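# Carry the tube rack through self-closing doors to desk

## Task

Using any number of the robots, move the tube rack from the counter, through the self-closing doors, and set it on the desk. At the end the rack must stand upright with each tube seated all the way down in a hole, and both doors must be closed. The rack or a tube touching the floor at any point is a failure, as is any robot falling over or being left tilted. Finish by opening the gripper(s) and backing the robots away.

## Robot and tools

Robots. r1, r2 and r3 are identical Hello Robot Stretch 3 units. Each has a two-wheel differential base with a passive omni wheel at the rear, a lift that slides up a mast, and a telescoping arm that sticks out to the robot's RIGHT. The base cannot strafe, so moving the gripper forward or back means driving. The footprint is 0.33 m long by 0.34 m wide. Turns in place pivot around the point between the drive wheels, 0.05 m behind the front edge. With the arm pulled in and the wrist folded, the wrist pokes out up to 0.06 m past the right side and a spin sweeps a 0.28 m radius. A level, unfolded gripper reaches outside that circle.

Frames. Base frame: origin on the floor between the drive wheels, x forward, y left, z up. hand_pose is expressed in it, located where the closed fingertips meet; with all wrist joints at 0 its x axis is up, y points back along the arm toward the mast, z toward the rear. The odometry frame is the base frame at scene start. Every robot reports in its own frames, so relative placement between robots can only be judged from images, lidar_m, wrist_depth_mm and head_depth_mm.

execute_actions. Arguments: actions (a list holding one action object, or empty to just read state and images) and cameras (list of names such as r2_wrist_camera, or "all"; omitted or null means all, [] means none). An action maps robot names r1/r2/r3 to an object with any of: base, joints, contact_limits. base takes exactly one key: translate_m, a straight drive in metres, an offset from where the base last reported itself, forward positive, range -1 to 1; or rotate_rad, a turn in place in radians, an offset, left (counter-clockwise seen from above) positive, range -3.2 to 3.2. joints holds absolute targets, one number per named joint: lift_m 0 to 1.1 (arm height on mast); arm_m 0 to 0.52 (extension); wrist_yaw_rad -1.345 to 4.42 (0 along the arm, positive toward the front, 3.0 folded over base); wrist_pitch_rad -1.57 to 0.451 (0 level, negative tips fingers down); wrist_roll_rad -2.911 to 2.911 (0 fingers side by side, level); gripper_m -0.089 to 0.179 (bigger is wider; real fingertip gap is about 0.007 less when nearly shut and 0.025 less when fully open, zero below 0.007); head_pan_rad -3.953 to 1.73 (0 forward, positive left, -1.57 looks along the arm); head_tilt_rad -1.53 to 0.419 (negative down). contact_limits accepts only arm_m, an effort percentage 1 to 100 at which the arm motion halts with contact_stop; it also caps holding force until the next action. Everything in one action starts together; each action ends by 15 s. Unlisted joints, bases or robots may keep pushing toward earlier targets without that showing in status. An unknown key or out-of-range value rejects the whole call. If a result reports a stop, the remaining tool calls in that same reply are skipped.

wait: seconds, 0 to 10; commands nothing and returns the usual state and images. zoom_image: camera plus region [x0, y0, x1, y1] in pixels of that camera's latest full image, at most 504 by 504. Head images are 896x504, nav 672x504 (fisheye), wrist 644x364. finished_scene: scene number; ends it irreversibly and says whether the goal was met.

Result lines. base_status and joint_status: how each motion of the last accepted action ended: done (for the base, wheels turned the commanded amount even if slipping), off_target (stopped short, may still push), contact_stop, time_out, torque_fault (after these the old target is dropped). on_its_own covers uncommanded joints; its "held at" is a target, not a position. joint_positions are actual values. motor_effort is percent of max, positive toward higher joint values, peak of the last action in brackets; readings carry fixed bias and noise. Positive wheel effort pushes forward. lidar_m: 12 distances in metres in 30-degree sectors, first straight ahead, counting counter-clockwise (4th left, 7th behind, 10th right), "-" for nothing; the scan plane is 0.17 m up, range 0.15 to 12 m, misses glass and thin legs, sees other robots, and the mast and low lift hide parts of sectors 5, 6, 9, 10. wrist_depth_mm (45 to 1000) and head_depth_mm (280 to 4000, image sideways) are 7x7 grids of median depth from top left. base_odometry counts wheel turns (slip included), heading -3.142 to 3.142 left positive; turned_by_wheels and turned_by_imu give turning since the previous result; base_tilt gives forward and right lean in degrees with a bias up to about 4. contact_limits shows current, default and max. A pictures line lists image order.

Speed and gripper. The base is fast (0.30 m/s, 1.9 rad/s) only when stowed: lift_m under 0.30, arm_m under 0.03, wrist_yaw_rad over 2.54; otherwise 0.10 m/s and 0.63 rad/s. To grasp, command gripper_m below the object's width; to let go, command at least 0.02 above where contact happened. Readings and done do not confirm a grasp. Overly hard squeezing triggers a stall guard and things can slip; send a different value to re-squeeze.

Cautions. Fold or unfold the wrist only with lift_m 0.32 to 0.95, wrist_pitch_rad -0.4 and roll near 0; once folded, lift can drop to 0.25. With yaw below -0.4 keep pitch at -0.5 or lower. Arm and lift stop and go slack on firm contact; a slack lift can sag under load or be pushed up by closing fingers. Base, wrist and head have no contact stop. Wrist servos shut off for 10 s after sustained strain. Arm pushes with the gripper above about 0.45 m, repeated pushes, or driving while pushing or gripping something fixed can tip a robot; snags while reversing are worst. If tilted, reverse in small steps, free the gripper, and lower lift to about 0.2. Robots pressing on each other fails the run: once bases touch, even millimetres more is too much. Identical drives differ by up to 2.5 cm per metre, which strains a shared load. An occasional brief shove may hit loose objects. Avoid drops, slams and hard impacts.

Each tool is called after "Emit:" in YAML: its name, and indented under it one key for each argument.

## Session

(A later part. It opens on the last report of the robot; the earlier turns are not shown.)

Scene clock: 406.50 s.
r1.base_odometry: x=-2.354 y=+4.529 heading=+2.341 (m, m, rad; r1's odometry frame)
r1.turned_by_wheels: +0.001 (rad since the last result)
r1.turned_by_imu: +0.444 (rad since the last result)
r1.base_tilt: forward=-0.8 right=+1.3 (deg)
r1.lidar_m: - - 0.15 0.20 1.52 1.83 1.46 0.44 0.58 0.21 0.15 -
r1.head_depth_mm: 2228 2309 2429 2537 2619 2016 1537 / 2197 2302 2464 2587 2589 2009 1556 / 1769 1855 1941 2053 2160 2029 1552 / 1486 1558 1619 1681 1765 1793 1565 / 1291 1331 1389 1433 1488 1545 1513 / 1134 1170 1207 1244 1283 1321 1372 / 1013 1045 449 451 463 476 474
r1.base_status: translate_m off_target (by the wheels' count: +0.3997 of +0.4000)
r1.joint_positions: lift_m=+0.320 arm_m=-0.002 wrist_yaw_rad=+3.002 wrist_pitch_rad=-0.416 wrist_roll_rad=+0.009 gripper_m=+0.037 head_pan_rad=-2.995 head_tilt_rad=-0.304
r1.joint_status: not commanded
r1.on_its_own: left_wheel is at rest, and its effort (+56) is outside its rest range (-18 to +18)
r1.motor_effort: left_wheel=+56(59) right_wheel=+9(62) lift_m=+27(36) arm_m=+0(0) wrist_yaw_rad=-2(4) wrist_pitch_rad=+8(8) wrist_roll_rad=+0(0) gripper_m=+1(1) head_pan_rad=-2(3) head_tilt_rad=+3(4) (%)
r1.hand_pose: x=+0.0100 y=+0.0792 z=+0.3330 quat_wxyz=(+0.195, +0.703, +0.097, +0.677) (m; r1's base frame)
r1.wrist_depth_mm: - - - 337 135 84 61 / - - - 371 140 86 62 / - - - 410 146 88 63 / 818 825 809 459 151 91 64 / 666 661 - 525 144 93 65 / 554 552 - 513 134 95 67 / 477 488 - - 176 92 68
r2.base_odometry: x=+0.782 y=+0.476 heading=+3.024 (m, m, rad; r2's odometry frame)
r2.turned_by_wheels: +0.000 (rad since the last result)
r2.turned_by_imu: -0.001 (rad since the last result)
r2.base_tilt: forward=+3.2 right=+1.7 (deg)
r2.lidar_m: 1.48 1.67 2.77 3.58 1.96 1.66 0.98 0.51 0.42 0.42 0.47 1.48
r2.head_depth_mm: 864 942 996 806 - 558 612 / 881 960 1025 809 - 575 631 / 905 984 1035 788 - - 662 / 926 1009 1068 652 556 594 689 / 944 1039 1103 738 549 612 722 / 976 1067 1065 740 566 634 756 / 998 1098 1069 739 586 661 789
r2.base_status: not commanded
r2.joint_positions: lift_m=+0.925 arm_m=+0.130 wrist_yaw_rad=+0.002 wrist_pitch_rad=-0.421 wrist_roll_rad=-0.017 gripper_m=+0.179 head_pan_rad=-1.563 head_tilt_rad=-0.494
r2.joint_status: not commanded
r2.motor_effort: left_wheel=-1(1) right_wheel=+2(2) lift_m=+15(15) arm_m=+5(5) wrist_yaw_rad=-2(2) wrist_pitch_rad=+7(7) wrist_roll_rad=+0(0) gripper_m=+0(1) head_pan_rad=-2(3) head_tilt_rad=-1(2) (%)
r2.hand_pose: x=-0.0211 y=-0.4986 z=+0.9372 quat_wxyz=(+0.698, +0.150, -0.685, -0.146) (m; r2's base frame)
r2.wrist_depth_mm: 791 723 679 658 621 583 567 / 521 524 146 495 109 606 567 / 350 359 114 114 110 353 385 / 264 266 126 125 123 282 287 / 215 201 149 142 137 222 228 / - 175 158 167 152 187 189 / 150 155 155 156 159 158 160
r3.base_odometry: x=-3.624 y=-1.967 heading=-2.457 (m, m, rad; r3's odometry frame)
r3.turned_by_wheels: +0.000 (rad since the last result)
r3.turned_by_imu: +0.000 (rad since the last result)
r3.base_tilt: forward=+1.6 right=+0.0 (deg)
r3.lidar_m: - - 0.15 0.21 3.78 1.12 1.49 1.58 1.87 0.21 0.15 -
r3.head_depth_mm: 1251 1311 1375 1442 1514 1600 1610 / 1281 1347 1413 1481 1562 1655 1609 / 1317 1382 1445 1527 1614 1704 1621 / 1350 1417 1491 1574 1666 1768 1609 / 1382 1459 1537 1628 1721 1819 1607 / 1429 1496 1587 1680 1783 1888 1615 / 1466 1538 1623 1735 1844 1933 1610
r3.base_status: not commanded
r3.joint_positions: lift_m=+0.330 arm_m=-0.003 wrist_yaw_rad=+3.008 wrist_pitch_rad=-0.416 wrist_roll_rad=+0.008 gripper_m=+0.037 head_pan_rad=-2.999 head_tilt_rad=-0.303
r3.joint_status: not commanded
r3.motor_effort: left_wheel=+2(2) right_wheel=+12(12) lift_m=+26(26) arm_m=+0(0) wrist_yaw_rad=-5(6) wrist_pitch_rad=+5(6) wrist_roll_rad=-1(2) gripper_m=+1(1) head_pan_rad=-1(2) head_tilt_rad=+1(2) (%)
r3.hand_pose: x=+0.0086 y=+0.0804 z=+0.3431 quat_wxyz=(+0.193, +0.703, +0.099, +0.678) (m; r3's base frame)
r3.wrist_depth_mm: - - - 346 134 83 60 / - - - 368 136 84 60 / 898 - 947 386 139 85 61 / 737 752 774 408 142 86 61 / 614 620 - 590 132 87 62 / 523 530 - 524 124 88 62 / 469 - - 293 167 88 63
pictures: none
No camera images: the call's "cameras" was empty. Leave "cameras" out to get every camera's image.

Emit:
execute_actions:
  actions:
    - {"r1": {"base": {"translate_m": 0.1}}, "r2": {"joints": {"arm_m": 0.15}}}
  cameras: []

Emit:
execute_actions:
  actions:
    - {"r1": {"base": {"translate_m": 0.15}}, "r2": {"joints": {"gripper_m": 0.09}}}
  cameras: ["r2_wrist_camera"]

Emit:
execute_actions:
  actions:
    - {"r1": {"base": {"translate_m": 0.1}}, "r2": {"joints": {"lift_m": 0.95, "wrist_pitch_rad": -0.33}}}
  cameras: ["r2_wrist_camera", "r2_head_camera"]

Scene clock: 416.70 s.
r1.base_odometry: x=-2.423 y=+4.600 heading=+2.342 (m, m, rad; r1's odometry frame)
r1.turned_by_wheels: +0.001 (rad since the last result)
r1.turned_by_imu: +0.131 (rad since the last result)
r1.base_tilt: forward=-0.8 right=+1.3 (deg)
r1.lidar_m: - - 0.15 0.20 1.66 2.17 1.33 0.51 1.23 0.21 0.15 -
r1.head_depth_mm: 2039 2182 2345 2494 2584 2018 1544 / 1711 1831 1920 2051 2151 2027 1538 / 1487 1557 1635 1705 1822 1860 1557 / 1312 1365 1423 1482 1560 1634 1565 / 1171 1212 1254 1304 598 610 640 / 451 457 473 493 513 536 563 / 414 429 443 466 493 538 633
r1.base_status: translate_m off_target (by the wheels' count: +0.0997 of +0.1000)
r1.joint_positions: lift_m=+0.320 arm_m=-0.002 wrist_yaw_rad=+3.002 wrist_pitch_rad=-0.416 wrist_roll_rad=+0.009 gripper_m=+0.037 head_pan_rad=-2.995 head_tilt_rad=-0.304
r1.joint_status: not commanded
r1.on_its_own: left_wheel is at rest, and its effort (+59) is outside its rest range (-18 to +18)
r1.motor_effort: left_wheel=+59(58) right_wheel=+8(36) lift_m=+28(29) arm_m=+0(0) wrist_yaw_rad=-1(1) wrist_pitch_rad=+8(8) wrist_roll_rad=+0(0) gripper_m=+1(2) head_pan_rad=-2(2) head_tilt_rad=+2(3) (%)
r1.hand_pose: x=+0.0100 y=+0.0792 z=+0.3330 quat_wxyz=(+0.195, +0.703, +0.097, +0.677) (m; r1's base frame)
r1.wrist_depth_mm: - - - 338 135 84 61 / - - - 369 140 86 62 / - - - 409 146 88 63 / 833 825 809 464 152 91 64 / 664 661 - 536 144 93 66 / 555 557 - 516 135 95 67 / 475 492 - - 176 92 68
r2.base_odometry: x=+0.782 y=+0.476 heading=+3.024 (m, m, rad; r2's odometry frame)
r2.turned_by_wheels: +0.000 (rad since the last result)
r2.turned_by_imu: -0.001 (rad since the last result)
r2.base_tilt: forward=+3.1 right=+1.7 (deg)
r2.lidar_m: 1.48 1.67 2.77 3.58 1.96 1.66 0.98 0.51 0.42 0.42 0.47 1.48
r2.head_depth_mm: 865 936 997 829 - 546 613 / 885 958 1023 - - 561 632 / 905 983 1038 811 - 590 663 / 922 1010 1066 665 547 594 692 / 947 1038 1097 739 556 612 721 / 969 1065 1069 738 563 635 753 / 998 1096 1070 737 585 664 795
r2.base_status: not commanded
r2.joint_positions: lift_m=+0.925 arm_m=+0.150 wrist_yaw_rad=+0.002 wrist_pitch_rad=-0.421 wrist_roll_rad=-0.017 gripper_m=+0.179 head_pan_rad=-1.563 head_tilt_rad=-0.494
r2.joint_status: all done
r2.motor_effort: left_wheel=-1(1) right_wheel=+2(2) lift_m=+16(15) arm_m=+5(4) wrist_yaw_rad=-2(2) wrist_pitch_rad=+7(7) wrist_roll_rad=+0(0) gripper_m=+1(0) head_pan_rad=-3(4) head_tilt_rad=-1(1) (%)
r2.hand_pose: x=-0.0211 y=-0.5186 z=+0.9372 quat_wxyz=(+0.698, +0.150, -0.685, -0.146) (m; r2's base frame)
r2.wrist_depth_mm: 756 705 667 622 605 559 548 / 524 527 130 549 564 579 575 / 349 352 88 87 87 87 387 / 267 268 103 101 100 257 287 / 214 126 108 106 106 216 226 / - 126 128 127 127 124 189 / 150 150 149 149 146 154 160
r3.base_odometry: x=-3.624 y=-1.967 heading=-2.457 (m, m, rad; r3's odometry frame)
r3.turned_by_wheels: +0.000 (rad since the last result)
r3.turned_by_imu: +0.000 (rad since the last result)
r3.base_tilt: forward=+1.5 right=+0.0 (deg)
r3.lidar_m: - - 0.15 0.21 3.77 1.13 1.49 1.58 1.89 0.21 0.15 -
r3.head_depth_mm: 1258 1308 1369 1443 1514 1607 1611 / 1286 1348 1410 1477 1568 1650 1600 / 1313 1376 1442 1525 1600 1702 1601 / 1359 1415 1500 1572 1667 1776 1602 / 1391 1462 1540 1619 1713 1825 1613 / 1421 1501 1581 1676 1782 1868 1614 / 1467 1540 1628 1739 1836 1933 1609
r3.base_status: not commanded
r3.joint_positions: lift_m=+0.330 arm_m=-0.003 wrist_yaw_rad=+3.008 wrist_pitch_rad=-0.416 wrist_roll_rad=+0.008 gripper_m=+0.037 head_pan_rad=-2.999 head_tilt_rad=-0.303
r3.joint_status: not commanded
r3.motor_effort: left_wheel=+2(2) right_wheel=+12(12) lift_m=+26(26) arm_m=+0(0) wrist_yaw_rad=-6(6) wrist_pitch_rad=+6(5) wrist_roll_rad=-2(2) gripper_m=-1(1) head_pan_rad=-1(0) head_tilt_rad=+2(2) (%)
r3.hand_pose: x=+0.0086 y=+0.0804 z=+0.3431 quat_wxyz=(+0.193, +0.703, +0.099, +0.678) (m; r3's base frame)
r3.wrist_depth_mm: - - - 350 134 83 59 / - - - 364 136 84 60 / 919 - 947 388 139 85 61 / 726 736 781 408 142 85 61 / 615 619 - 595 132 86 62 / 520 523 - 526 124 87 62 / 467 - - 293 167 88 63
pictures: none
No camera images: the call's "cameras" was empty. Leave "cameras" out to get every camera's image.

Scene clock: 419.17 s.
r1.base_odometry: x=-2.528 y=+4.707 heading=+2.344 (m, m, rad; r1's odometry frame)
r1.turned_by_wheels: +0.002 (rad since the last result)
r1.turned_by_imu: +0.200 (rad since the last result)
r1.base_tilt: forward=-0.8 right=+1.3 (deg)
r1.lidar_m: - - 0.15 0.20 2.00 2.21 0.62 0.67 2.07 0.21 0.15 -
r1.head_depth_mm: 1537 1627 1724 1847 1949 1971 1546 / 1400 1463 1545 1634 1734 1801 1539 / 1264 1323 1389 1456 1537 1627 1446 / 540 566 592 623 653 691 733 / 537 570 610 679 731 793 865 / 657 707 763 831 910 1013 1131 / 801 877 965 1076 1207 1392 1466
r1.base_status: translate_m off_target (by the wheels' count: +0.1497 of +0.1500)
r1.joint_positions: lift_m=+0.320 arm_m=-0.002 wrist_yaw_rad=+3.002 wrist_pitch_rad=-0.416 wrist_roll_rad=+0.009 gripper_m=+0.037 head_pan_rad=-2.995 head_tilt_rad=-0.304
r1.joint_status: not commanded
r1.on_its_own: left_wheel is at rest, and its effort (+63) is outside its rest range (-18 to +18)
r1.motor_effort: left_wheel=+63(64) right_wheel=+3(34) lift_m=+28(28) arm_m=+0(0) wrist_yaw_rad=-1(2) wrist_pitch_rad=+7(8) wrist_roll_rad=+0(0) gripper_m=+1(1) head_pan_rad=-2(3) head_tilt_rad=+2(2) (%)
r1.hand_pose: x=+0.0100 y=+0.0792 z=+0.3330 quat_wxyz=(+0.195, +0.703, +0.097, +0.677) (m; r1's base frame)
r1.wrist_depth_mm: - - - 338 134 84 61 / - - - 371 140 86 62 / - - - 411 146 88 63 / 832 818 796 463 151 91 64 / 672 661 - 524 144 93 65 / 557 551 - 515 135 95 67 / 477 486 - - 176 92 68
r2.base_odometry: x=+0.782 y=+0.476 heading=+3.024 (m, m, rad; r2's odometry frame)
r2.turned_by_wheels: +0.000 (rad since the last result)
r2.turned_by_imu: +0.000 (rad since the last result)
r2.base_tilt: forward=+3.3 right=+1.6 (deg)
r2.lidar_m: 1.48 1.68 2.77 3.59 1.95 1.66 0.98 0.51 0.42 0.42 0.47 1.48
r2.head_depth_mm: 867 942 997 828 - 548 613 / 884 958 1029 - - 562 630 / 903 988 1043 809 - 589 662 / 927 1014 1066 628 545 594 688 / 950 1035 1098 739 565 611 723 / 971 1066 1076 740 565 636 755 / 997 1096 1065 741 585 662 794
r2.base_status: not commanded
r2.joint_positions: lift_m=+0.925 arm_m=+0.150 wrist_yaw_rad=+0.002 wrist_pitch_rad=-0.421 wrist_roll_rad=-0.017 gripper_m=+0.091 head_pan_rad=-1.563 head_tilt_rad=-0.494
r2.joint_status: all done
r2.motor_effort: left_wheel=-1(1) right_wheel=+2(2) lift_m=+15(15) arm_m=+5(5) wrist_yaw_rad=-2(2) wrist_pitch_rad=+7(7) wrist_roll_rad=+0(0) gripper_m=-18(93) head_pan_rad=-3(4) head_tilt_rad=-1(3) (%)
r2.hand_pose: x=-0.0211 y=-0.5186 z=+0.9372 quat_wxyz=(+0.698, +0.150, -0.685, -0.146) (m; r2's base frame)
r2.wrist_depth_mm: 767 711 652 631 593 571 537 / 520 528 140 503 108 593 565 / 349 353 105 105 102 338 386 / 264 266 123 124 115 281 289 / 214 200 130 130 128 216 227 / 180 - 151 147 141 185 188 / - 155 155 156 154 155 161
r3.base_odometry: x=-3.624 y=-1.967 heading=-2.457 (m, m, rad; r3's odometry frame)
r3.turned_by_wheels: +0.000 (rad since the last result)
r3.turned_by_imu: +0.000 (rad since the last result)
r3.base_tilt: forward=+1.6 right=+0.0 (deg)
r3.lidar_m: - - 0.15 0.21 3.76 1.13 1.49 1.58 1.89 0.21 0.15 -
r3.head_depth_mm: 1255 1311 1371 1442 1525 1601 1614 / 1287 1340 1408 1484 1567 1652 1605 / 1318 1382 1450 1531 1618 1703 1608 / 1347 1421 1492 1579 1669 1773 1610 / 1382 1455 1533 1624 1723 1831 1613 / 1430 1507 1585 1675 1780 1884 1605 / 1471 1541 1634 1741 1839 1937 1614
r3.base_status: not commanded
r3.joint_positions: lift_m=+0.330 arm_m=-0.003 wrist_yaw_rad=+3.008 wrist_pitch_rad=-0.416 wrist_roll_rad=+0.008 gripper_m=+0.037 head_pan_rad=-2.999 head_tilt_rad=-0.303
r3.joint_status: not commanded
r3.motor_effort: left_wheel=+2(2) right_wheel=+12(12) lift_m=+26(26) arm_m=+0(0) wrist_yaw_rad=-6(6) wrist_pitch_rad=+6(6) wrist_roll_rad=-1(2) gripper_m=+0(0) head_pan_rad=+1(0) head_tilt_rad=+1(1) (%)
r3.hand_pose: x=+0.0086 y=+0.0804 z=+0.3431 quat_wxyz=(+0.193, +0.703, +0.099, +0.678) (m; r3's base frame)
r3.wrist_depth_mm: - - - 351 134 83 60 / - - - 367 137 84 60 / 930 - 975 384 139 85 61 / 753 738 771 404 142 86 61 / 616 612 - 601 132 87 62 / 530 525 - 533 124 87 62 / 467 - - 293 166 88 63
pictures: r2_wrist_camera
Images, in order (width x height): r2_wrist_camera 644x364.

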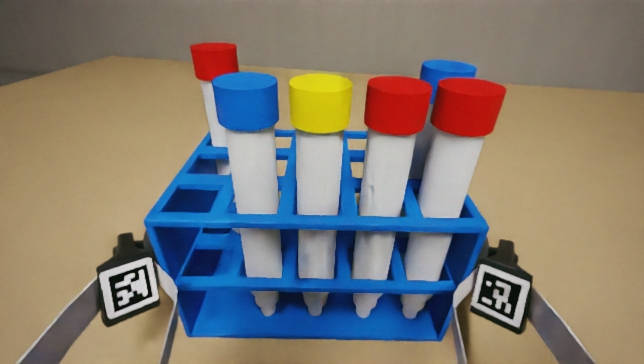

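Scene clock: 421.13 s.
r1.base_odometry: x=-2.598 y=+4.779 heading=+2.346 (m, m, rad; r1's odometry frame)
r1.turned_by_wheels: +0.002 (rad since the last result)
r1.turned_by_imu: +0.136 (rad since the last result)
r1.base_tilt: forward=-0.8 right=+1.3 (deg)
r1.lidar_m: - - 0.15 0.20 2.44 1.89 0.71 1.03 1.94 0.21 0.15 -
r1.head_depth_mm: 1371 1448 1526 1619 1718 1805 1538 / 633 670 710 749 795 847 1448 / 600 631 660 693 734 776 826 / 691 732 772 821 878 943 1017 / 839 898 962 1040 1135 1243 1369 / 1066 1165 1275 1410 1598 1792 1576 / 1457 1653 1882 2223 2587 2062 1568
r1.base_status: translate_m off_target (by the wheels' count: +0.0997 of +0.1000)
r1.joint_positions: lift_m=+0.320 arm_m=-0.002 wrist_yaw_rad=+3.002 wrist_pitch_rad=-0.416 wrist_roll_rad=+0.009 gripper_m=+0.037 head_pan_rad=-2.995 head_tilt_rad=-0.305
r1.joint_status: not commanded
r1.on_its_own: left_wheel is at rest, and its effort (+63) is outside its rest range (-18 to +18)
r1.motor_effort: left_wheel=+63(64) right_wheel=+1(32) lift_m=+28(28) arm_m=+0(0) wrist_yaw_rad=-1(1) wrist_pitch_rad=+8(8) wrist_roll_rad=+0(0) gripper_m=+1(1) head_pan_rad=-1(3) head_tilt_rad=+3(2) (%)
r1.hand_pose: x=+0.0099 y=+0.0792 z=+0.3330 quat_wxyz=(+0.195, +0.703, +0.097, +0.677) (m; r1's base frame)
r1.wrist_depth_mm: - - - 335 135 84 61 / - - - 369 140 86 62 / - - - 408 146 88 63 / 826 828 819 459 151 91 64 / 666 662 - 528 144 93 66 / 555 553 - 514 134 95 67 / 475 490 - - 176 92 68
r2.base_odometry: x=+0.782 y=+0.476 heading=+3.024 (m, m, rad; r2's odometry frame)
r2.turned_by_wheels: +0.000 (rad since the last result)
r2.turned_by_imu: +0.000 (rad since the last result)
r2.base_tilt: forward=+3.3 right=+1.7 (deg)
r2.lidar_m: 1.48 1.67 2.76 3.59 1.95 1.66 0.98 0.51 0.42 0.42 0.47 1.48
r2.head_depth_mm: 862 935 1010 - - 536 612 / 882 960 1037 - - 552 632 / 901 988 1036 - - 577 663 / 928 1012 1069 594 548 589 692 / 946 1034 1100 742 565 612 723 / 974 1071 1069 738 564 636 756 / 996 1097 1069 741 586 663 792
r2.base_status: not commanded
r2.joint_positions: lift_m=+0.950 arm_m=+0.150 wrist_yaw_rad=+0.002 wrist_pitch_rad=-0.363 wrist_roll_rad=-0.017 gripper_m=+0.091 head_pan_rad=-1.563 head_tilt_rad=-0.494
r2.joint_status: all done
r2.motor_effort: left_wheel=-1(1) right_wheel=+2(2) lift_m=+24(26) arm_m=+5(5) wrist_yaw_rad=-2(2) wrist_pitch_rad=+11(11) wrist_roll_rad=+0(0) gripper_m=-18(18) head_pan_rad=-5(3) head_tilt_rad=-2(1) (%)
r2.hand_pose: x=-0.0211 y=-0.5255 z=+0.9749 quat_wxyz=(+0.702, +0.130, -0.689, -0.126) (m; r2's base frame)
r2.wrist_depth_mm: 771 708 663 625 591 557 539 / 820 756 655 119 132 606 574 / 482 490 168 120 116 527 539 / 347 352 125 127 124 372 376 / 273 262 150 135 132 287 292 / 225 - 148 144 139 235 238 / 191 191 156 155 153 192 201
r3.base_odometry: x=-3.624 y=-1.967 heading=-2.457 (m, m, rad; r3's odometry frame)
r3.turned_by_wheels: +0.000 (rad since the last result)
r3.turned_by_imu: +0.000 (rad since the last result)
r3.base_tilt: forward=+1.6 right=+0.0 (deg)
r3.lidar_m: - - 0.15 0.21 3.76 1.13 1.49 1.58 1.89 0.21 0.15 -
r3.head_depth_mm: 1254 1309 1369 1445 1515 1598 1616 / 1293 1340 1400 1490 1556 1654 1602 / 1315 1379 1442 1526 1612 1714 1606 / 1353 1416 1488 1579 1655 1767 1608 / 1384 1450 1538 1622 1720 1827 1613 / 1424 1498 1580 1672 1786 1880 1612 / 1466 1538 1637 1740 1865 1932 1611
r3.base_status: not commanded
r3.joint_positions: lift_m=+0.330 arm_m=-0.003 wrist_yaw_rad=+3.008 wrist_pitch_rad=-0.416 wrist_roll_rad=+0.008 gripper_m=+0.037 head_pan_rad=-2.999 head_tilt_rad=-0.303
r3.joint_status: not commanded
r3.motor_effort: left_wheel=+1(2) right_wheel=+12(12) lift_m=+26(26) arm_m=+0(0) wrist_yaw_rad=-6(6) wrist_pitch_rad=+6(6) wrist_roll_rad=-2(2) gripper_m=-1(0) head_pan_rad=+0(1) head_tilt_rad=+2(1) (%)
r3.hand_pose: x=+0.0086 y=+0.0804 z=+0.3431 quat_wxyz=(+0.193, +0.703, +0.099, +0.678) (m; r3's base frame)
r3.wrist_depth_mm: - - - 350 134 82 60 / - - - 365 137 83 60 / 921 - 954 384 139 85 61 / 724 735 766 412 142 86 61 / 617 614 - 600 132 86 62 / 523 534 - 532 124 88 62 / 463 - - 293 167 88 63
pictures: r2_head_camera (sideways: a quarter turn clockwise sets it upright), r2_wrist_camera
Images, in order (width x height): r2_head_camera 896x504, r2_wrist_camera 644x364.

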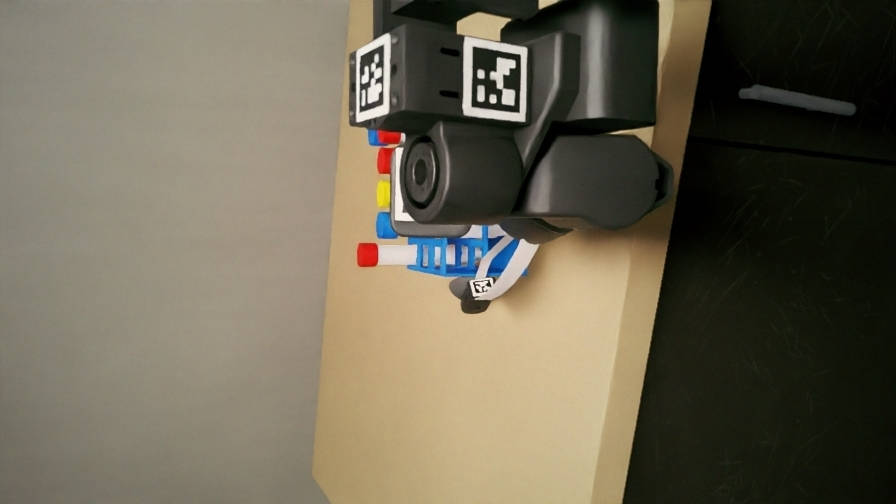

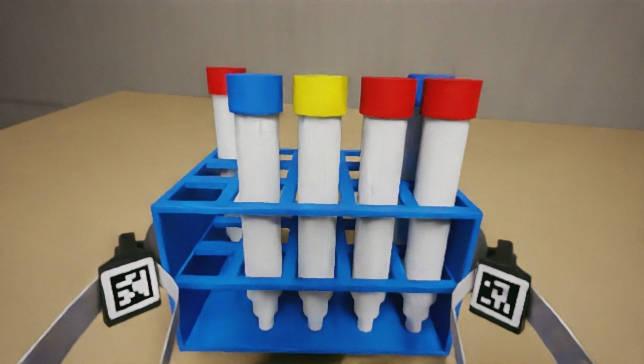

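Emit:
execute_actions:
  actions:
    - {"r1": {"base": {"translate_m": 0.24}}, "r2": {"base": {"rotate_rad": 1.765}, "joints": {"arm_m": 0.0, "wrist_yaw_rad": 2.65, "gripper_m": 0.085, "head_pan_rad": 0.8, "head_tilt_rad": -0.4}}}
  cameras: ["r2_wrist_camera"]

Emit:
execute_actions:
  actions:
    - {"r1": {"base": {"translate_m": 0.3}}, "r2": {"base": {"translate_m": 0.62}, "joints": {"lift_m": 0.29}}}
  cameras: ["r2_wrist_camera", "r2_nav_camera", "r2_head_camera"]

Scene clock: 466.20 s.
r1.base_odometry: x=-2.766 y=+4.950 heading=+2.347 (m, m, rad; r1's odometry frame)
r1.turned_by_wheels: +0.001 (rad since the last result)
r1.turned_by_imu: +0.332 (rad since the last result)
r1.base_tilt: forward=-0.8 right=+1.3 (deg)
r1.lidar_m: - - 0.15 0.20 2.23 0.91 0.90 2.29 2.13 0.23 0.15 -
r1.head_depth_mm: 865 890 924 950 974 996 1021 / 1084 1130 1166 1207 1252 1308 1353 / 1442 1507 1580 1670 1769 1830 1561 / 2131 2305 2436 2694 2600 2056 1558 / 2624 2722 2852 2939 2990 2039 1565 / 2550 2670 2781 2294 2390 2067 1569 / 2484 2612 2725 2241 2336 2071 1578
r1.base_status: translate_m off_target (by the wheels' count: +0.2398 of +0.2400)
r1.joint_positions: lift_m=+0.320 arm_m=-0.002 wrist_yaw_rad=+3.002 wrist_pitch_rad=-0.416 wrist_roll_rad=+0.009 gripper_m=+0.037 head_pan_rad=-2.995 head_tilt_rad=-0.304
r1.joint_status: not commanded
r1.on_its_own: left_wheel is at rest, and its effort (+52) is outside its rest range (-18 to +18)
r1.motor_effort: left_wheel=+52(63) right_wheel=+0(28) lift_m=+28(28) arm_m=+0(0) wrist_yaw_rad=-1(1) wrist_pitch_rad=+8(8) wrist_roll_rad=+0(0) gripper_m=+1(1) head_pan_rad=-2(2) head_tilt_rad=+2(2) (%)
r1.hand_pose: x=+0.0101 y=+0.0792 z=+0.3331 quat_wxyz=(+0.195, +0.703, +0.097, +0.677) (m; r1's base frame)
r1.wrist_depth_mm: - - - 326 136 86 63 / - - - 357 141 88 64 / - - - 394 147 90 65 / 835 819 827 443 153 93 66 / 669 664 - 505 146 95 68 / 558 555 - 513 - 98 69 / 476 490 - - 179 95 70
r2.base_odometry: x=+0.782 y=+0.476 heading=-1.494 (m, m, rad; r2's odometry frame)
r2.turned_by_wheels: +1.765 (rad since the last result)
r2.turned_by_imu: +1.763 (rad since the last result)
r2.base_tilt: forward=+3.2 right=+1.6 (deg)
r2.lidar_m: 1.88 1.79 1.66 0.71 0.46 0.42 0.43 0.53 1.47 1.49 1.89 3.64
r2.head_depth_mm: 3068 3400 3801 2830 2089 1637 1351 / 1579 1706 1896 2116 2076 1645 1344 / 1527 1667 1793 1968 2077 1636 1350 / 1474 1589 1724 1887 2030 1642 1358 / 1423 1543 1659 1814 1923 1636 1353 / 1388 1495 1612 1751 1891 1640 1349 / 1352 1444 1552 1677 1841 1650 1355
r2.base_status: done
r2.joint_positions: lift_m=+0.950 arm_m=+0.000 wrist_yaw_rad=+2.647 wrist_pitch_rad=-0.362 wrist_roll_rad=-0.017 gripper_m=+0.086 head_pan_rad=+0.793 head_tilt_rad=-0.408
r2.joint_status: all done
r2.motor_effort: left_wheel=-2(5) right_wheel=+3(7) lift_m=+25(25) arm_m=-4(5) wrist_yaw_rad=+4(8) wrist_pitch_rad=+11(11) wrist_roll_rad=+0(0) gripper_m=-20(51) head_pan_rad=+3(44) head_tilt_rad=+4(12) (%)
r2.hand_pose: x=+0.0884 y=+0.0580 z=+0.9751 quat_wxyz=(+0.294, +0.700, -0.044, +0.649) (m; r2's base frame)
r2.wrist_depth_mm: - - - - - - - / 790 - 166 - 136 - - / 647 - 167 119 116 - - / 649 953 125 126 124 - - / 655 803 136 135 133 - - / 686 - 148 143 140 - - / - 979 155 157 155 - -
r3.base_odometry: x=-3.624 y=-1.967 heading=-2.457 (m, m, rad; r3's odometry frame)
r3.turned_by_wheels: +0.000 (rad since the last result)
r3.turned_by_imu: +0.000 (rad since the last result)
r3.base_tilt: forward=+1.6 right=+0.1 (deg)
r3.lidar_m: - - 0.15 0.21 3.77 1.13 1.49 1.57 1.89 0.21 0.15 -
r3.head_depth_mm: 1254 1309 1371 1447 1522 1606 1609 / 1289 1345 1406 1482 1572 1655 1615 / 1318 1383 1452 1525 1611 1706 1595 / 1355 1419 1490 1574 1667 1779 1612 / 1393 1458 1529 1618 1717 1824 1611 / 1426 1494 1573 1673 1786 1870 1610 / 1466 1542 1635 1730 1844 1938 1612
r3.base_status: not commanded
r3.joint_positions: lift_m=+0.330 arm_m=-0.003 wrist_yaw_rad=+3.008 wrist_pitch_rad=-0.416 wrist_roll_rad=+0.008 gripper_m=+0.037 head_pan_rad=-2.999 head_tilt_rad=-0.303
r3.joint_status: not commanded
r3.motor_effort: left_wheel=+1(2) right_wheel=+12(12) lift_m=+26(26) arm_m=+0(0) wrist_yaw_rad=-6(6) wrist_pitch_rad=+6(6) wrist_roll_rad=-2(2) gripper_m=-1(0) head_pan_rad=-2(1) head_tilt_rad=+1(2) (%)
r3.hand_pose: x=+0.0086 y=+0.0804 z=+0.3431 quat_wxyz=(+0.193, +0.703, +0.099, +0.678) (m; r3's base frame)
r3.wrist_depth_mm: - - - 352 134 83 60 / - - - 366 136 84 60 / 918 - 930 381 139 85 61 / 745 740 768 407 142 86 61 / 605 610 - 591 132 87 62 / 522 529 - 526 123 88 62 / 472 - - 295 167 88 63
pictures: r2_wrist_camera
Images, in order (width x height): r2_wrist_camera 644x364.

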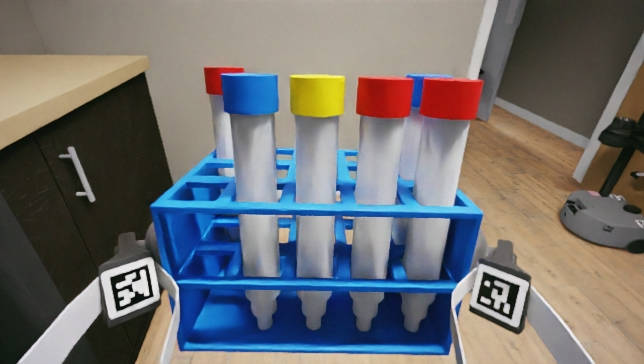

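Scene clock: 473.57 s.
r1.base_odometry: x=-2.976 y=+5.163 heading=+2.347 (m, m, rad; r1's odometry frame)
r1.turned_by_wheels: +0.000 (rad since the last result)
r1.turned_by_imu: +0.397 (rad since the last result)
r1.base_tilt: forward=-0.8 right=+1.3 (deg)
r1.lidar_m: - - 0.15 0.20 2.04 1.08 2.40 1.68 2.69 0.21 0.15 -
r1.head_depth_mm: 2644 2806 2876 3087 2733 2004 1539 / 2713 2819 2981 3074 2710 2030 1532 / 2762 2883 3049 2546 2630 2022 1547 / 2801 2975 3105 2595 2685 2050 1565 / 2880 2984 3181 2602 2756 2054 1565 / 2903 3073 3217 2631 2671 1839 1574 / 2989 3143 3256 2754 2823 1760 1569
r1.base_status: translate_m off_target (by the wheels' count: +0.2997 of +0.3000)
r1.joint_positions: lift_m=+0.320 arm_m=-0.002 wrist_yaw_rad=+3.003 wrist_pitch_rad=-0.416 wrist_roll_rad=+0.009 gripper_m=+0.037 head_pan_rad=-2.996 head_tilt_rad=-0.303
r1.joint_status: not commanded
r1.on_its_own: left_wheel is at rest, and its effort (+36) is outside its rest range (-18 to +18); right_wheel is at rest, and its effort (+44) is outside its rest range (-18 to +18)
r1.motor_effort: left_wheel=+36(71) right_wheel=+44(87) lift_m=+28(29) arm_m=+0(0) wrist_yaw_rad=-2(4) wrist_pitch_rad=+7(8) wrist_roll_rad=+1(0) gripper_m=+1(2) head_pan_rad=-3(2) head_tilt_rad=+1(2) (%)
r1.hand_pose: x=+0.0099 y=+0.0792 z=+0.3332 quat_wxyz=(+0.194, +0.703, +0.097, +0.677) (m; r1's base frame)
r1.wrist_depth_mm: - - - 341 136 85 61 / - - - 379 141 87 62 / - - - 418 147 89 64 / 827 811 820 473 153 91 65 / 663 665 - 540 144 93 66 / 557 554 - 518 - 96 67 / 482 491 - - 177 92 68
r2.base_odometry: x=+0.829 y=-0.142 heading=-1.494 (m, m, rad; r2's odometry frame)
r2.turned_by_wheels: +0.000 (rad since the last result)
r2.turned_by_imu: +0.003 (rad since the last result)
r2.base_tilt: forward=+3.2 right=+1.7 (deg)
r2.lidar_m: 1.59 1.94 1.41 1.43 1.08 0.99 1.00 1.25 1.72 1.73 2.21 3.09
r2.head_depth_mm: 2962 3086 3199 2842 2068 1656 1353 / 2755 2991 3572 2901 2082 1650 1364 / 2997 3173 3378 2873 2085 1641 1359 / 1272 1366 1487 1631 1790 1634 1353 / 1215 1324 1428 1545 1688 1637 1358 / 1182 1269 1366 1480 1617 1643 1356 / 1147 1227 1320 1428 1558 1636 1355
r2.base_status: done
r2.joint_positions: lift_m=+0.290 arm_m=+0.000 wrist_yaw_rad=+2.648 wrist_pitch_rad=-0.362 wrist_roll_rad=-0.017 gripper_m=+0.086 head_pan_rad=+0.793 head_tilt_rad=-0.407
r2.joint_status: all done
r2.motor_effort: left_wheel=-1(9) right_wheel=+2(8) lift_m=+16(21) arm_m=-4(4) wrist_yaw_rad=+3(4) wrist_pitch_rad=+11(11) wrist_roll_rad=+0(0) gripper_m=-20(20) head_pan_rad=+3(5) head_tilt_rad=+2(4) (%)
r2.hand_pose: x=+0.0883 y=+0.0581 z=+0.3156 quat_wxyz=(+0.294, +0.700, -0.044, +0.649) (m; r2's base frame)
r2.wrist_depth_mm: - - - - - - - / - - - 117 125 - - / - - 167 118 116 - - / 843 850 125 127 124 880 890 / 646 634 150 135 133 680 688 / 563 - 148 143 139 558 563 / - 460 153 155 155 458 483
r3.base_odometry: x=-3.624 y=-1.967 heading=-2.457 (m, m, rad; r3's odometry frame)
r3.turned_by_wheels: +0.000 (rad since the last result)
r3.turned_by_imu: +0.000 (rad since the last result)
r3.base_tilt: forward=+1.6 right=+0.0 (deg)
r3.lidar_m: - - 0.15 0.21 3.79 1.13 1.50 1.58 1.89 0.21 0.15 -
r3.head_depth_mm: 1250 1311 1370 1440 1522 1604 1607 / 1288 1349 1413 1477 1569 1653 1611 / 1320 1384 1453 1524 1614 1710 1605 / 1357 1418 1501 1568 1667 1770 1615 / 1387 1457 1537 1615 1722 1833 1606 / 1421 1504 1586 1682 1780 1892 1615 / 1468 1556 1628 1731 1835 1929 1615
r3.base_status: not commanded
r3.joint_positions: lift_m=+0.330 arm_m=-0.003 wrist_yaw_rad=+3.008 wrist_pitch_rad=-0.416 wrist_roll_rad=+0.008 gripper_m=+0.037 head_pan_rad=-2.999 head_tilt_rad=-0.303
r3.joint_status: not commanded
r3.motor_effort: left_wheel=+2(2) right_wheel=+12(12) lift_m=+26(26) arm_m=+0(0) wrist_yaw_rad=-6(6) wrist_pitch_rad=+5(5) wrist_roll_rad=-2(2) gripper_m=+0(0) head_pan_rad=-1(0) head_tilt_rad=+1(1) (%)
r3.hand_pose: x=+0.0086 y=+0.0804 z=+0.3431 quat_wxyz=(+0.193, +0.703, +0.099, +0.678) (m; r3's base frame)
r3.wrist_depth_mm: - - - 352 133 83 60 / - - - 369 136 84 60 / 906 - 952 384 139 85 61 / 738 751 763 409 142 86 61 / 611 618 - 598 132 87 62 / 520 529 - 533 123 88 62 / 471 - - 293 167 88 63
pictures: r2_head_camera (sideways: a quarter turn clockwise sets it upright), r2_nav_camera (sideways: a quarter turn counterclockwise sets it upright), r2_wrist_camera
Images, in order (width x height): r2_head_camera 896x504, r2_nav_camera 672x504, r2_wrist_camera 644x364.

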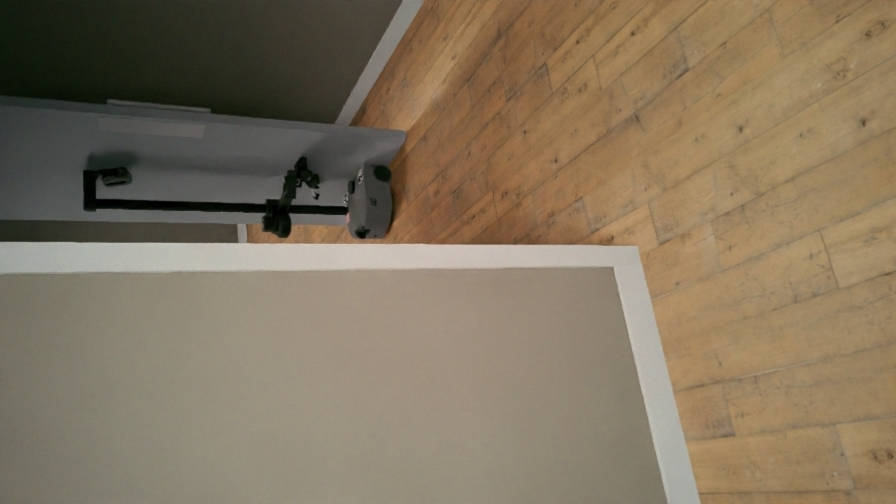

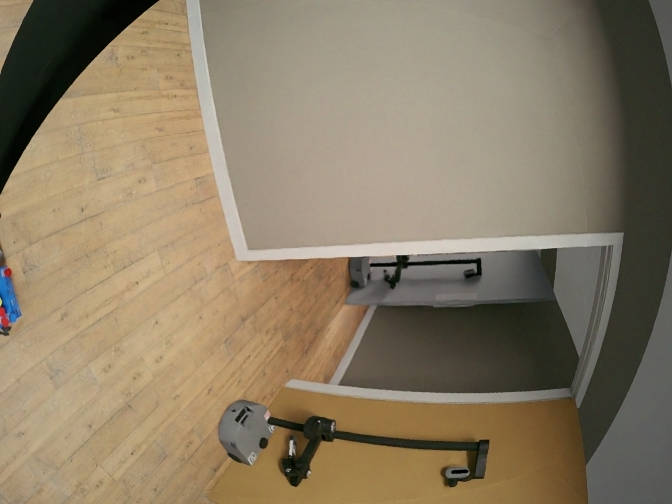

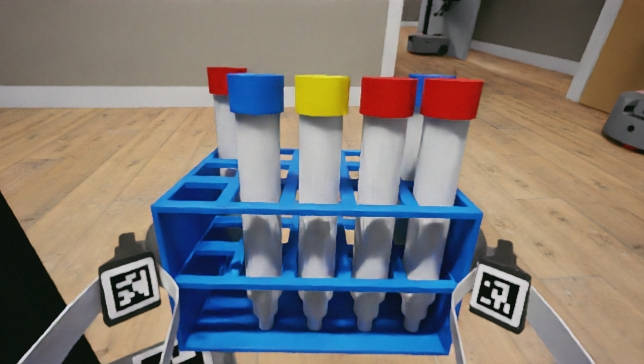

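Emit:
execute_actions:
  actions:
    - {"r1": {"base": {"translate_m": -0.01}}, "r2": {"base": {"translate_m": 0.84}, "joints": {"head_pan_rad": 0.0, "head_tilt_rad": -0.35}}}
  cameras: []

Emit:
execute_actions:
  actions:
    - {"r2": {"base": {"rotate_rad": 1.14}}}
  cameras: ["r2_head_camera", "r2_nav_camera"]

Scene clock: 491.90 s.
r1.base_odometry: x=-2.969 y=+5.156 heading=+2.347 (m, m, rad; r1's odometry frame)
r1.turned_by_wheels: +0.000 (rad since the last result)
r1.turned_by_imu: +0.002 (rad since the last result)
r1.base_tilt: forward=-0.8 right=+1.3 (deg)
r1.lidar_m: - - 0.15 0.22 2.02 1.08 2.42 0.84 2.68 0.21 0.15 -
r1.head_depth_mm: 2657 2772 2912 3043 2735 2012 1545 / 2701 2830 2944 3073 2738 2032 1552 / 2755 2893 3019 2544 2649 2048 1556 / 2808 2914 3069 2572 2679 2064 1559 / 2841 3016 3149 2601 2745 2050 1571 / 2903 3049 3192 2655 2814 1975 1255 / 2966 3105 3190 2695 2689 2002 1441
r1.base_status: done
r1.joint_positions: lift_m=+0.320 arm_m=-0.002 wrist_yaw_rad=+3.007 wrist_pitch_rad=-0.416 wrist_roll_rad=+0.009 gripper_m=+0.037 head_pan_rad=-2.996 head_tilt_rad=-0.303
r1.joint_status: not commanded
r1.on_its_own: right_wheel is at rest, and its effort (+24) is outside its rest range (-18 to +18)
r1.motor_effort: left_wheel=+2(32) right_wheel=+24(41) lift_m=+27(27) arm_m=-1(1) wrist_yaw_rad=-5(4) wrist_pitch_rad=+7(8) wrist_roll_rad=+0(0) gripper_m=+1(1) head_pan_rad=-2(1) head_tilt_rad=+1(2) (%)
r1.hand_pose: x=+0.0089 y=+0.0793 z=+0.3332 quat_wxyz=(+0.193, +0.703, +0.099, +0.678) (m; r1's base frame)
r1.wrist_depth_mm: - - - 398 146 90 64 / - - - 442 152 92 65 / - - - 491 157 94 67 / 833 830 822 548 163 96 68 / 666 659 - 605 154 98 69 / 559 552 - 526 - 100 70 / 482 491 - - 186 97 71
r2.base_odometry: x=+0.893 y=-0.979 heading=-1.494 (m, m, rad; r2's odometry frame)
r2.turned_by_wheels: +0.000 (rad since the last result)
r2.turned_by_imu: +0.004 (rad since the last result)
r2.base_tilt: forward=+3.3 right=+1.7 (deg)
r2.lidar_m: 0.77 0.85 2.52 1.09 1.39 1.77 1.79 2.21 2.06 2.09 2.52 0.76
r2.head_depth_mm: 608 644 686 733 798 901 1368 / 633 672 718 768 830 906 989 / 656 701 749 808 879 953 1057 / 686 730 787 848 925 1008 1128 / 716 766 825 900 981 1047 1142 / 737 741 871 949 1044 1125 1205 / 751 841 917 999 1068 980 1140
r2.base_status: done
r2.joint_positions: lift_m=+0.290 arm_m=+0.000 wrist_yaw_rad=+2.648 wrist_pitch_rad=-0.362 wrist_roll_rad=-0.017 gripper_m=+0.086 head_pan_rad=+0.007 head_tilt_rad=-0.358
r2.joint_status: all done
r2.motor_effort: left_wheel=-1(4) right_wheel=+3(8) lift_m=+17(16) arm_m=-3(4) wrist_yaw_rad=+3(3) wrist_pitch_rad=+11(11) wrist_roll_rad=+0(0) gripper_m=-20(20) head_pan_rad=-3(43) head_tilt_rad=+4(8) (%)
r2.hand_pose: x=+0.0883 y=+0.0581 z=+0.3156 quat_wxyz=(+0.294, +0.700, -0.044, +0.649) (m; r2's base frame)
r2.wrist_depth_mm: 964 965 - - - - 703 / - - - - 126 957 690 / - - 166 120 116 768 716 / 824 844 125 128 123 617 563 / 636 632 150 135 133 597 592 / 564 - 148 143 139 561 584 / - 459 153 157 155 459 484
r3.base_odometry: x=-3.624 y=-1.967 heading=-2.457 (m, m, rad; r3's odometry frame)
r3.turned_by_wheels: +0.000 (rad since the last result)
r3.turned_by_imu: +0.000 (rad since the last result)
r3.base_tilt: forward=+1.6 right=-0.1 (deg)
r3.lidar_m: - - 0.15 0.21 3.76 1.13 1.49 1.58 1.89 0.21 0.15 -
r3.head_depth_mm: 1256 1308 1375 1450 1520 1603 1612 / 1287 1347 1410 1486 1568 1661 1602 / 1317 1385 1448 1524 1613 1712 1605 / 1355 1424 1493 1577 1669 1761 1614 / 1391 1455 1528 1622 1721 1838 1612 / 1428 1502 1585 1676 1793 1877 1607 / 1467 1547 1635 1732 1850 1930 1600
r3.base_status: not commanded
r3.joint_positions: lift_m=+0.330 arm_m=-0.003 wrist_yaw_rad=+3.008 wrist_pitch_rad=-0.416 wrist_roll_rad=+0.008 gripper_m=+0.037 head_pan_rad=-2.999 head_tilt_rad=-0.303
r3.joint_status: not commanded
r3.motor_effort: left_wheel=+1(1) right_wheel=+12(13) lift_m=+26(26) arm_m=+0(0) wrist_yaw_rad=-6(6) wrist_pitch_rad=+5(6) wrist_roll_rad=-2(2) gripper_m=-1(0) head_pan_rad=-1(2) head_tilt_rad=+1(1) (%)
r3.hand_pose: x=+0.0086 y=+0.0804 z=+0.3431 quat_wxyz=(+0.193, +0.703, +0.099, +0.678) (m; r3's base frame)
r3.wrist_depth_mm: - - - 349 134 83 60 / - - - 365 136 84 60 / 915 - 951 385 139 84 61 / 737 748 768 412 142 86 61 / 608 613 - 596 132 87 62 / 523 524 - 525 124 88 62 / 468 - - 293 167 88 63
pictures: none
No camera images: the call's "cameras" was empty. Leave "cameras" out to get every camera's image.

Scene clock: 493.77 s.
r1.base_odometry: x=-2.969 y=+5.156 heading=+2.347 (m, m, rad; r1's odometry frame)
r1.turned_by_wheels: +0.000 (rad since the last result)
r1.turned_by_imu: +0.001 (rad since the last result)
r1.base_tilt: forward=-0.7 right=+1.3 (deg)
r1.lidar_m: - - 0.15 0.22 2.02 1.08 2.41 0.84 2.68 0.21 0.15 -
r1.head_depth_mm: 2659 2793 2911 3042 2752 2008 1536 / 2696 2839 2963 3071 2710 2014 1550 / 2757 2884 3014 2540 2639 2033 1546 / 2822 2955 3092 2574 2681 2059 1559 / 2874 3049 3140 2609 2731 2044 1565 / 2916 3073 3241 2675 2763 2051 1575 / 2945 3111 3277 2697 2875 2061 1428
r1.base_status: not commanded
r1.joint_positions: lift_m=+0.320 arm_m=-0.002 wrist_yaw_rad=+3.007 wrist_pitch_rad=-0.416 wrist_roll_rad=+0.009 gripper_m=+0.037 head_pan_rad=-2.996 head_tilt_rad=-0.303
r1.joint_status: not commanded
r1.on_its_own: right_wheel is at rest, and its effort (+23) is outside its rest range (-18 to +18)
r1.motor_effort: left_wheel=+4(2) right_wheel=+23(23) lift_m=+27(27) arm_m=+0(1) wrist_yaw_rad=-4(4) wrist_pitch_rad=+8(8) wrist_roll_rad=+0(1) gripper_m=+1(1) head_pan_rad=-2(2) head_tilt_rad=+2(2) (%)
r1.hand_pose: x=+0.0089 y=+0.0793 z=+0.3332 quat_wxyz=(+0.193, +0.703, +0.099, +0.678) (m; r1's base frame)
r1.wrist_depth_mm: - - - 399 146 90 64 / - - - 441 152 92 65 / - - - 488 158 94 67 / 832 820 817 554 163 96 68 / 659 662 - 609 154 98 69 / 551 552 - 519 - 100 70 / 476 493 - - 186 96 71
r2.base_odometry: x=+0.894 y=-0.979 heading=-0.355 (m, m, rad; r2's odometry frame)
r2.turned_by_wheels: +1.140 (rad since the last result)
r2.turned_by_imu: +1.137 (rad since the last result)
r2.base_tilt: forward=+3.3 right=+1.8 (deg)
r2.lidar_m: 1.09 1.10 1.50 1.77 1.81 2.15 2.06 2.12 2.44 0.76 0.78 0.89
r2.head_depth_mm: 2480 2523 2517 2698 2255 1729 1405 / - - 3236 2808 2237 1729 1403 / - - - 3192 2254 1719 1404 / - - - 3177 2219 1719 1407 / 2858 3074 3314 3175 2211 1722 1398 / 2829 1020 1067 1131 1218 1334 1401 / 893 955 1030 1117 1225 1330 1403
r2.base_status: done
r2.joint_positions: lift_m=+0.290 arm_m=+0.000 wrist_yaw_rad=+2.648 wrist_pitch_rad=-0.362 wrist_roll_rad=-0.017 gripper_m=+0.086 head_pan_rad=+0.007 head_tilt_rad=-0.358
r2.joint_status: not commanded
r2.motor_effort: left_wheel=-2(7) right_wheel=+3(10) lift_m=+16(16) arm_m=-4(4) wrist_yaw_rad=+3(3) wrist_pitch_rad=+11(11) wrist_roll_rad=+0(0) gripper_m=-20(20) head_pan_rad=-3(3) head_tilt_rad=+3(2) (%)
r2.hand_pose: x=+0.0883 y=+0.0581 z=+0.3156 quat_wxyz=(+0.294, +0.700, -0.044, +0.649) (m; r2's base frame)
r2.wrist_depth_mm: - - - - - - 820 / - - - 117 125 989 836 / - - 168 119 116 - 867 / 832 897 125 128 124 897 877 / 650 630 150 136 133 692 703 / 557 - 148 144 139 554 564 / - 459 153 155 154 466 479
r3.base_odometry: x=-3.624 y=-1.967 heading=-2.457 (m, m, rad; r3's odometry frame)
r3.turned_by_wheels: +0.000 (rad since the last result)
r3.turned_by_imu: +0.000 (rad since the last result)
r3.base_tilt: forward=+1.6 right=+0.1 (deg)
r3.lidar_m: - - 0.15 0.21 3.77 1.13 1.49 1.57 1.89 0.21 0.15 -
r3.head_depth_mm: 1255 1313 1370 1439 1524 1606 1613 / 1288 1346 1409 1482 1566 1654 1613 / 1320 1381 1449 1522 1616 1711 1614 / 1358 1421 1488 1578 1665 1767 1612 / 1390 1459 1544 1623 1727 1821 1613 / 1426 1494 1581 1672 1786 1879 1613 / 1476 1546 1633 1735 1843 1930 1616
r3.base_status: not commanded
r3.joint_positions: lift_m=+0.330 arm_m=-0.003 wrist_yaw_rad=+3.008 wrist_pitch_rad=-0.416 wrist_roll_rad=+0.008 gripper_m=+0.037 head_pan_rad=-2.999 head_tilt_rad=-0.303
r3.joint_status: not commanded
r3.motor_effort: left_wheel=+1(2) right_wheel=+13(12) lift_m=+26(26) arm_m=+0(0) wrist_yaw_rad=-6(6) wrist_pitch_rad=+5(6) wrist_roll_rad=-2(2) gripper_m=-1(1) head_pan_rad=-1(0) head_tilt_rad=+1(1) (%)
r3.hand_pose: x=+0.0086 y=+0.0804 z=+0.3431 quat_wxyz=(+0.193, +0.703, +0.099, +0.678) (m; r3's base frame)
r3.wrist_depth_mm: - - - 344 134 83 60 / - - - 370 136 84 60 / 912 - 988 381 139 85 61 / 736 730 766 408 142 86 61 / 610 612 - 603 132 87 62 / 525 526 - 529 123 88 62 / 465 - - 296 167 88 63
pictures: r2_head_camera (sideways: a quarter turn clockwise sets it upright), r2_nav_camera (sideways: a quarter turn counterclockwise sets it upright)
Images, in order (width x height): r2_head_camera 896x504, r2_nav_camera 672x504.

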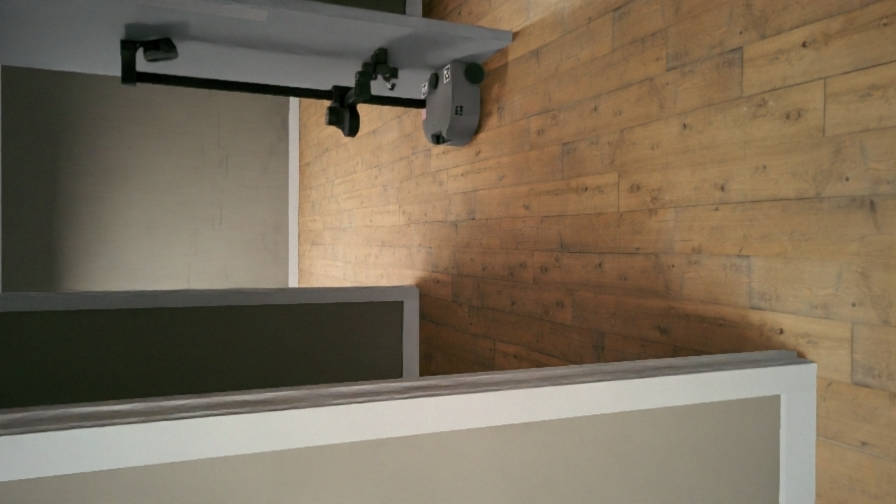

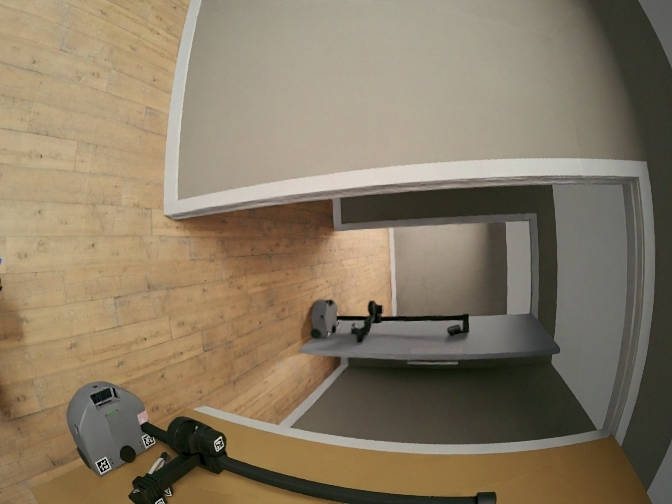

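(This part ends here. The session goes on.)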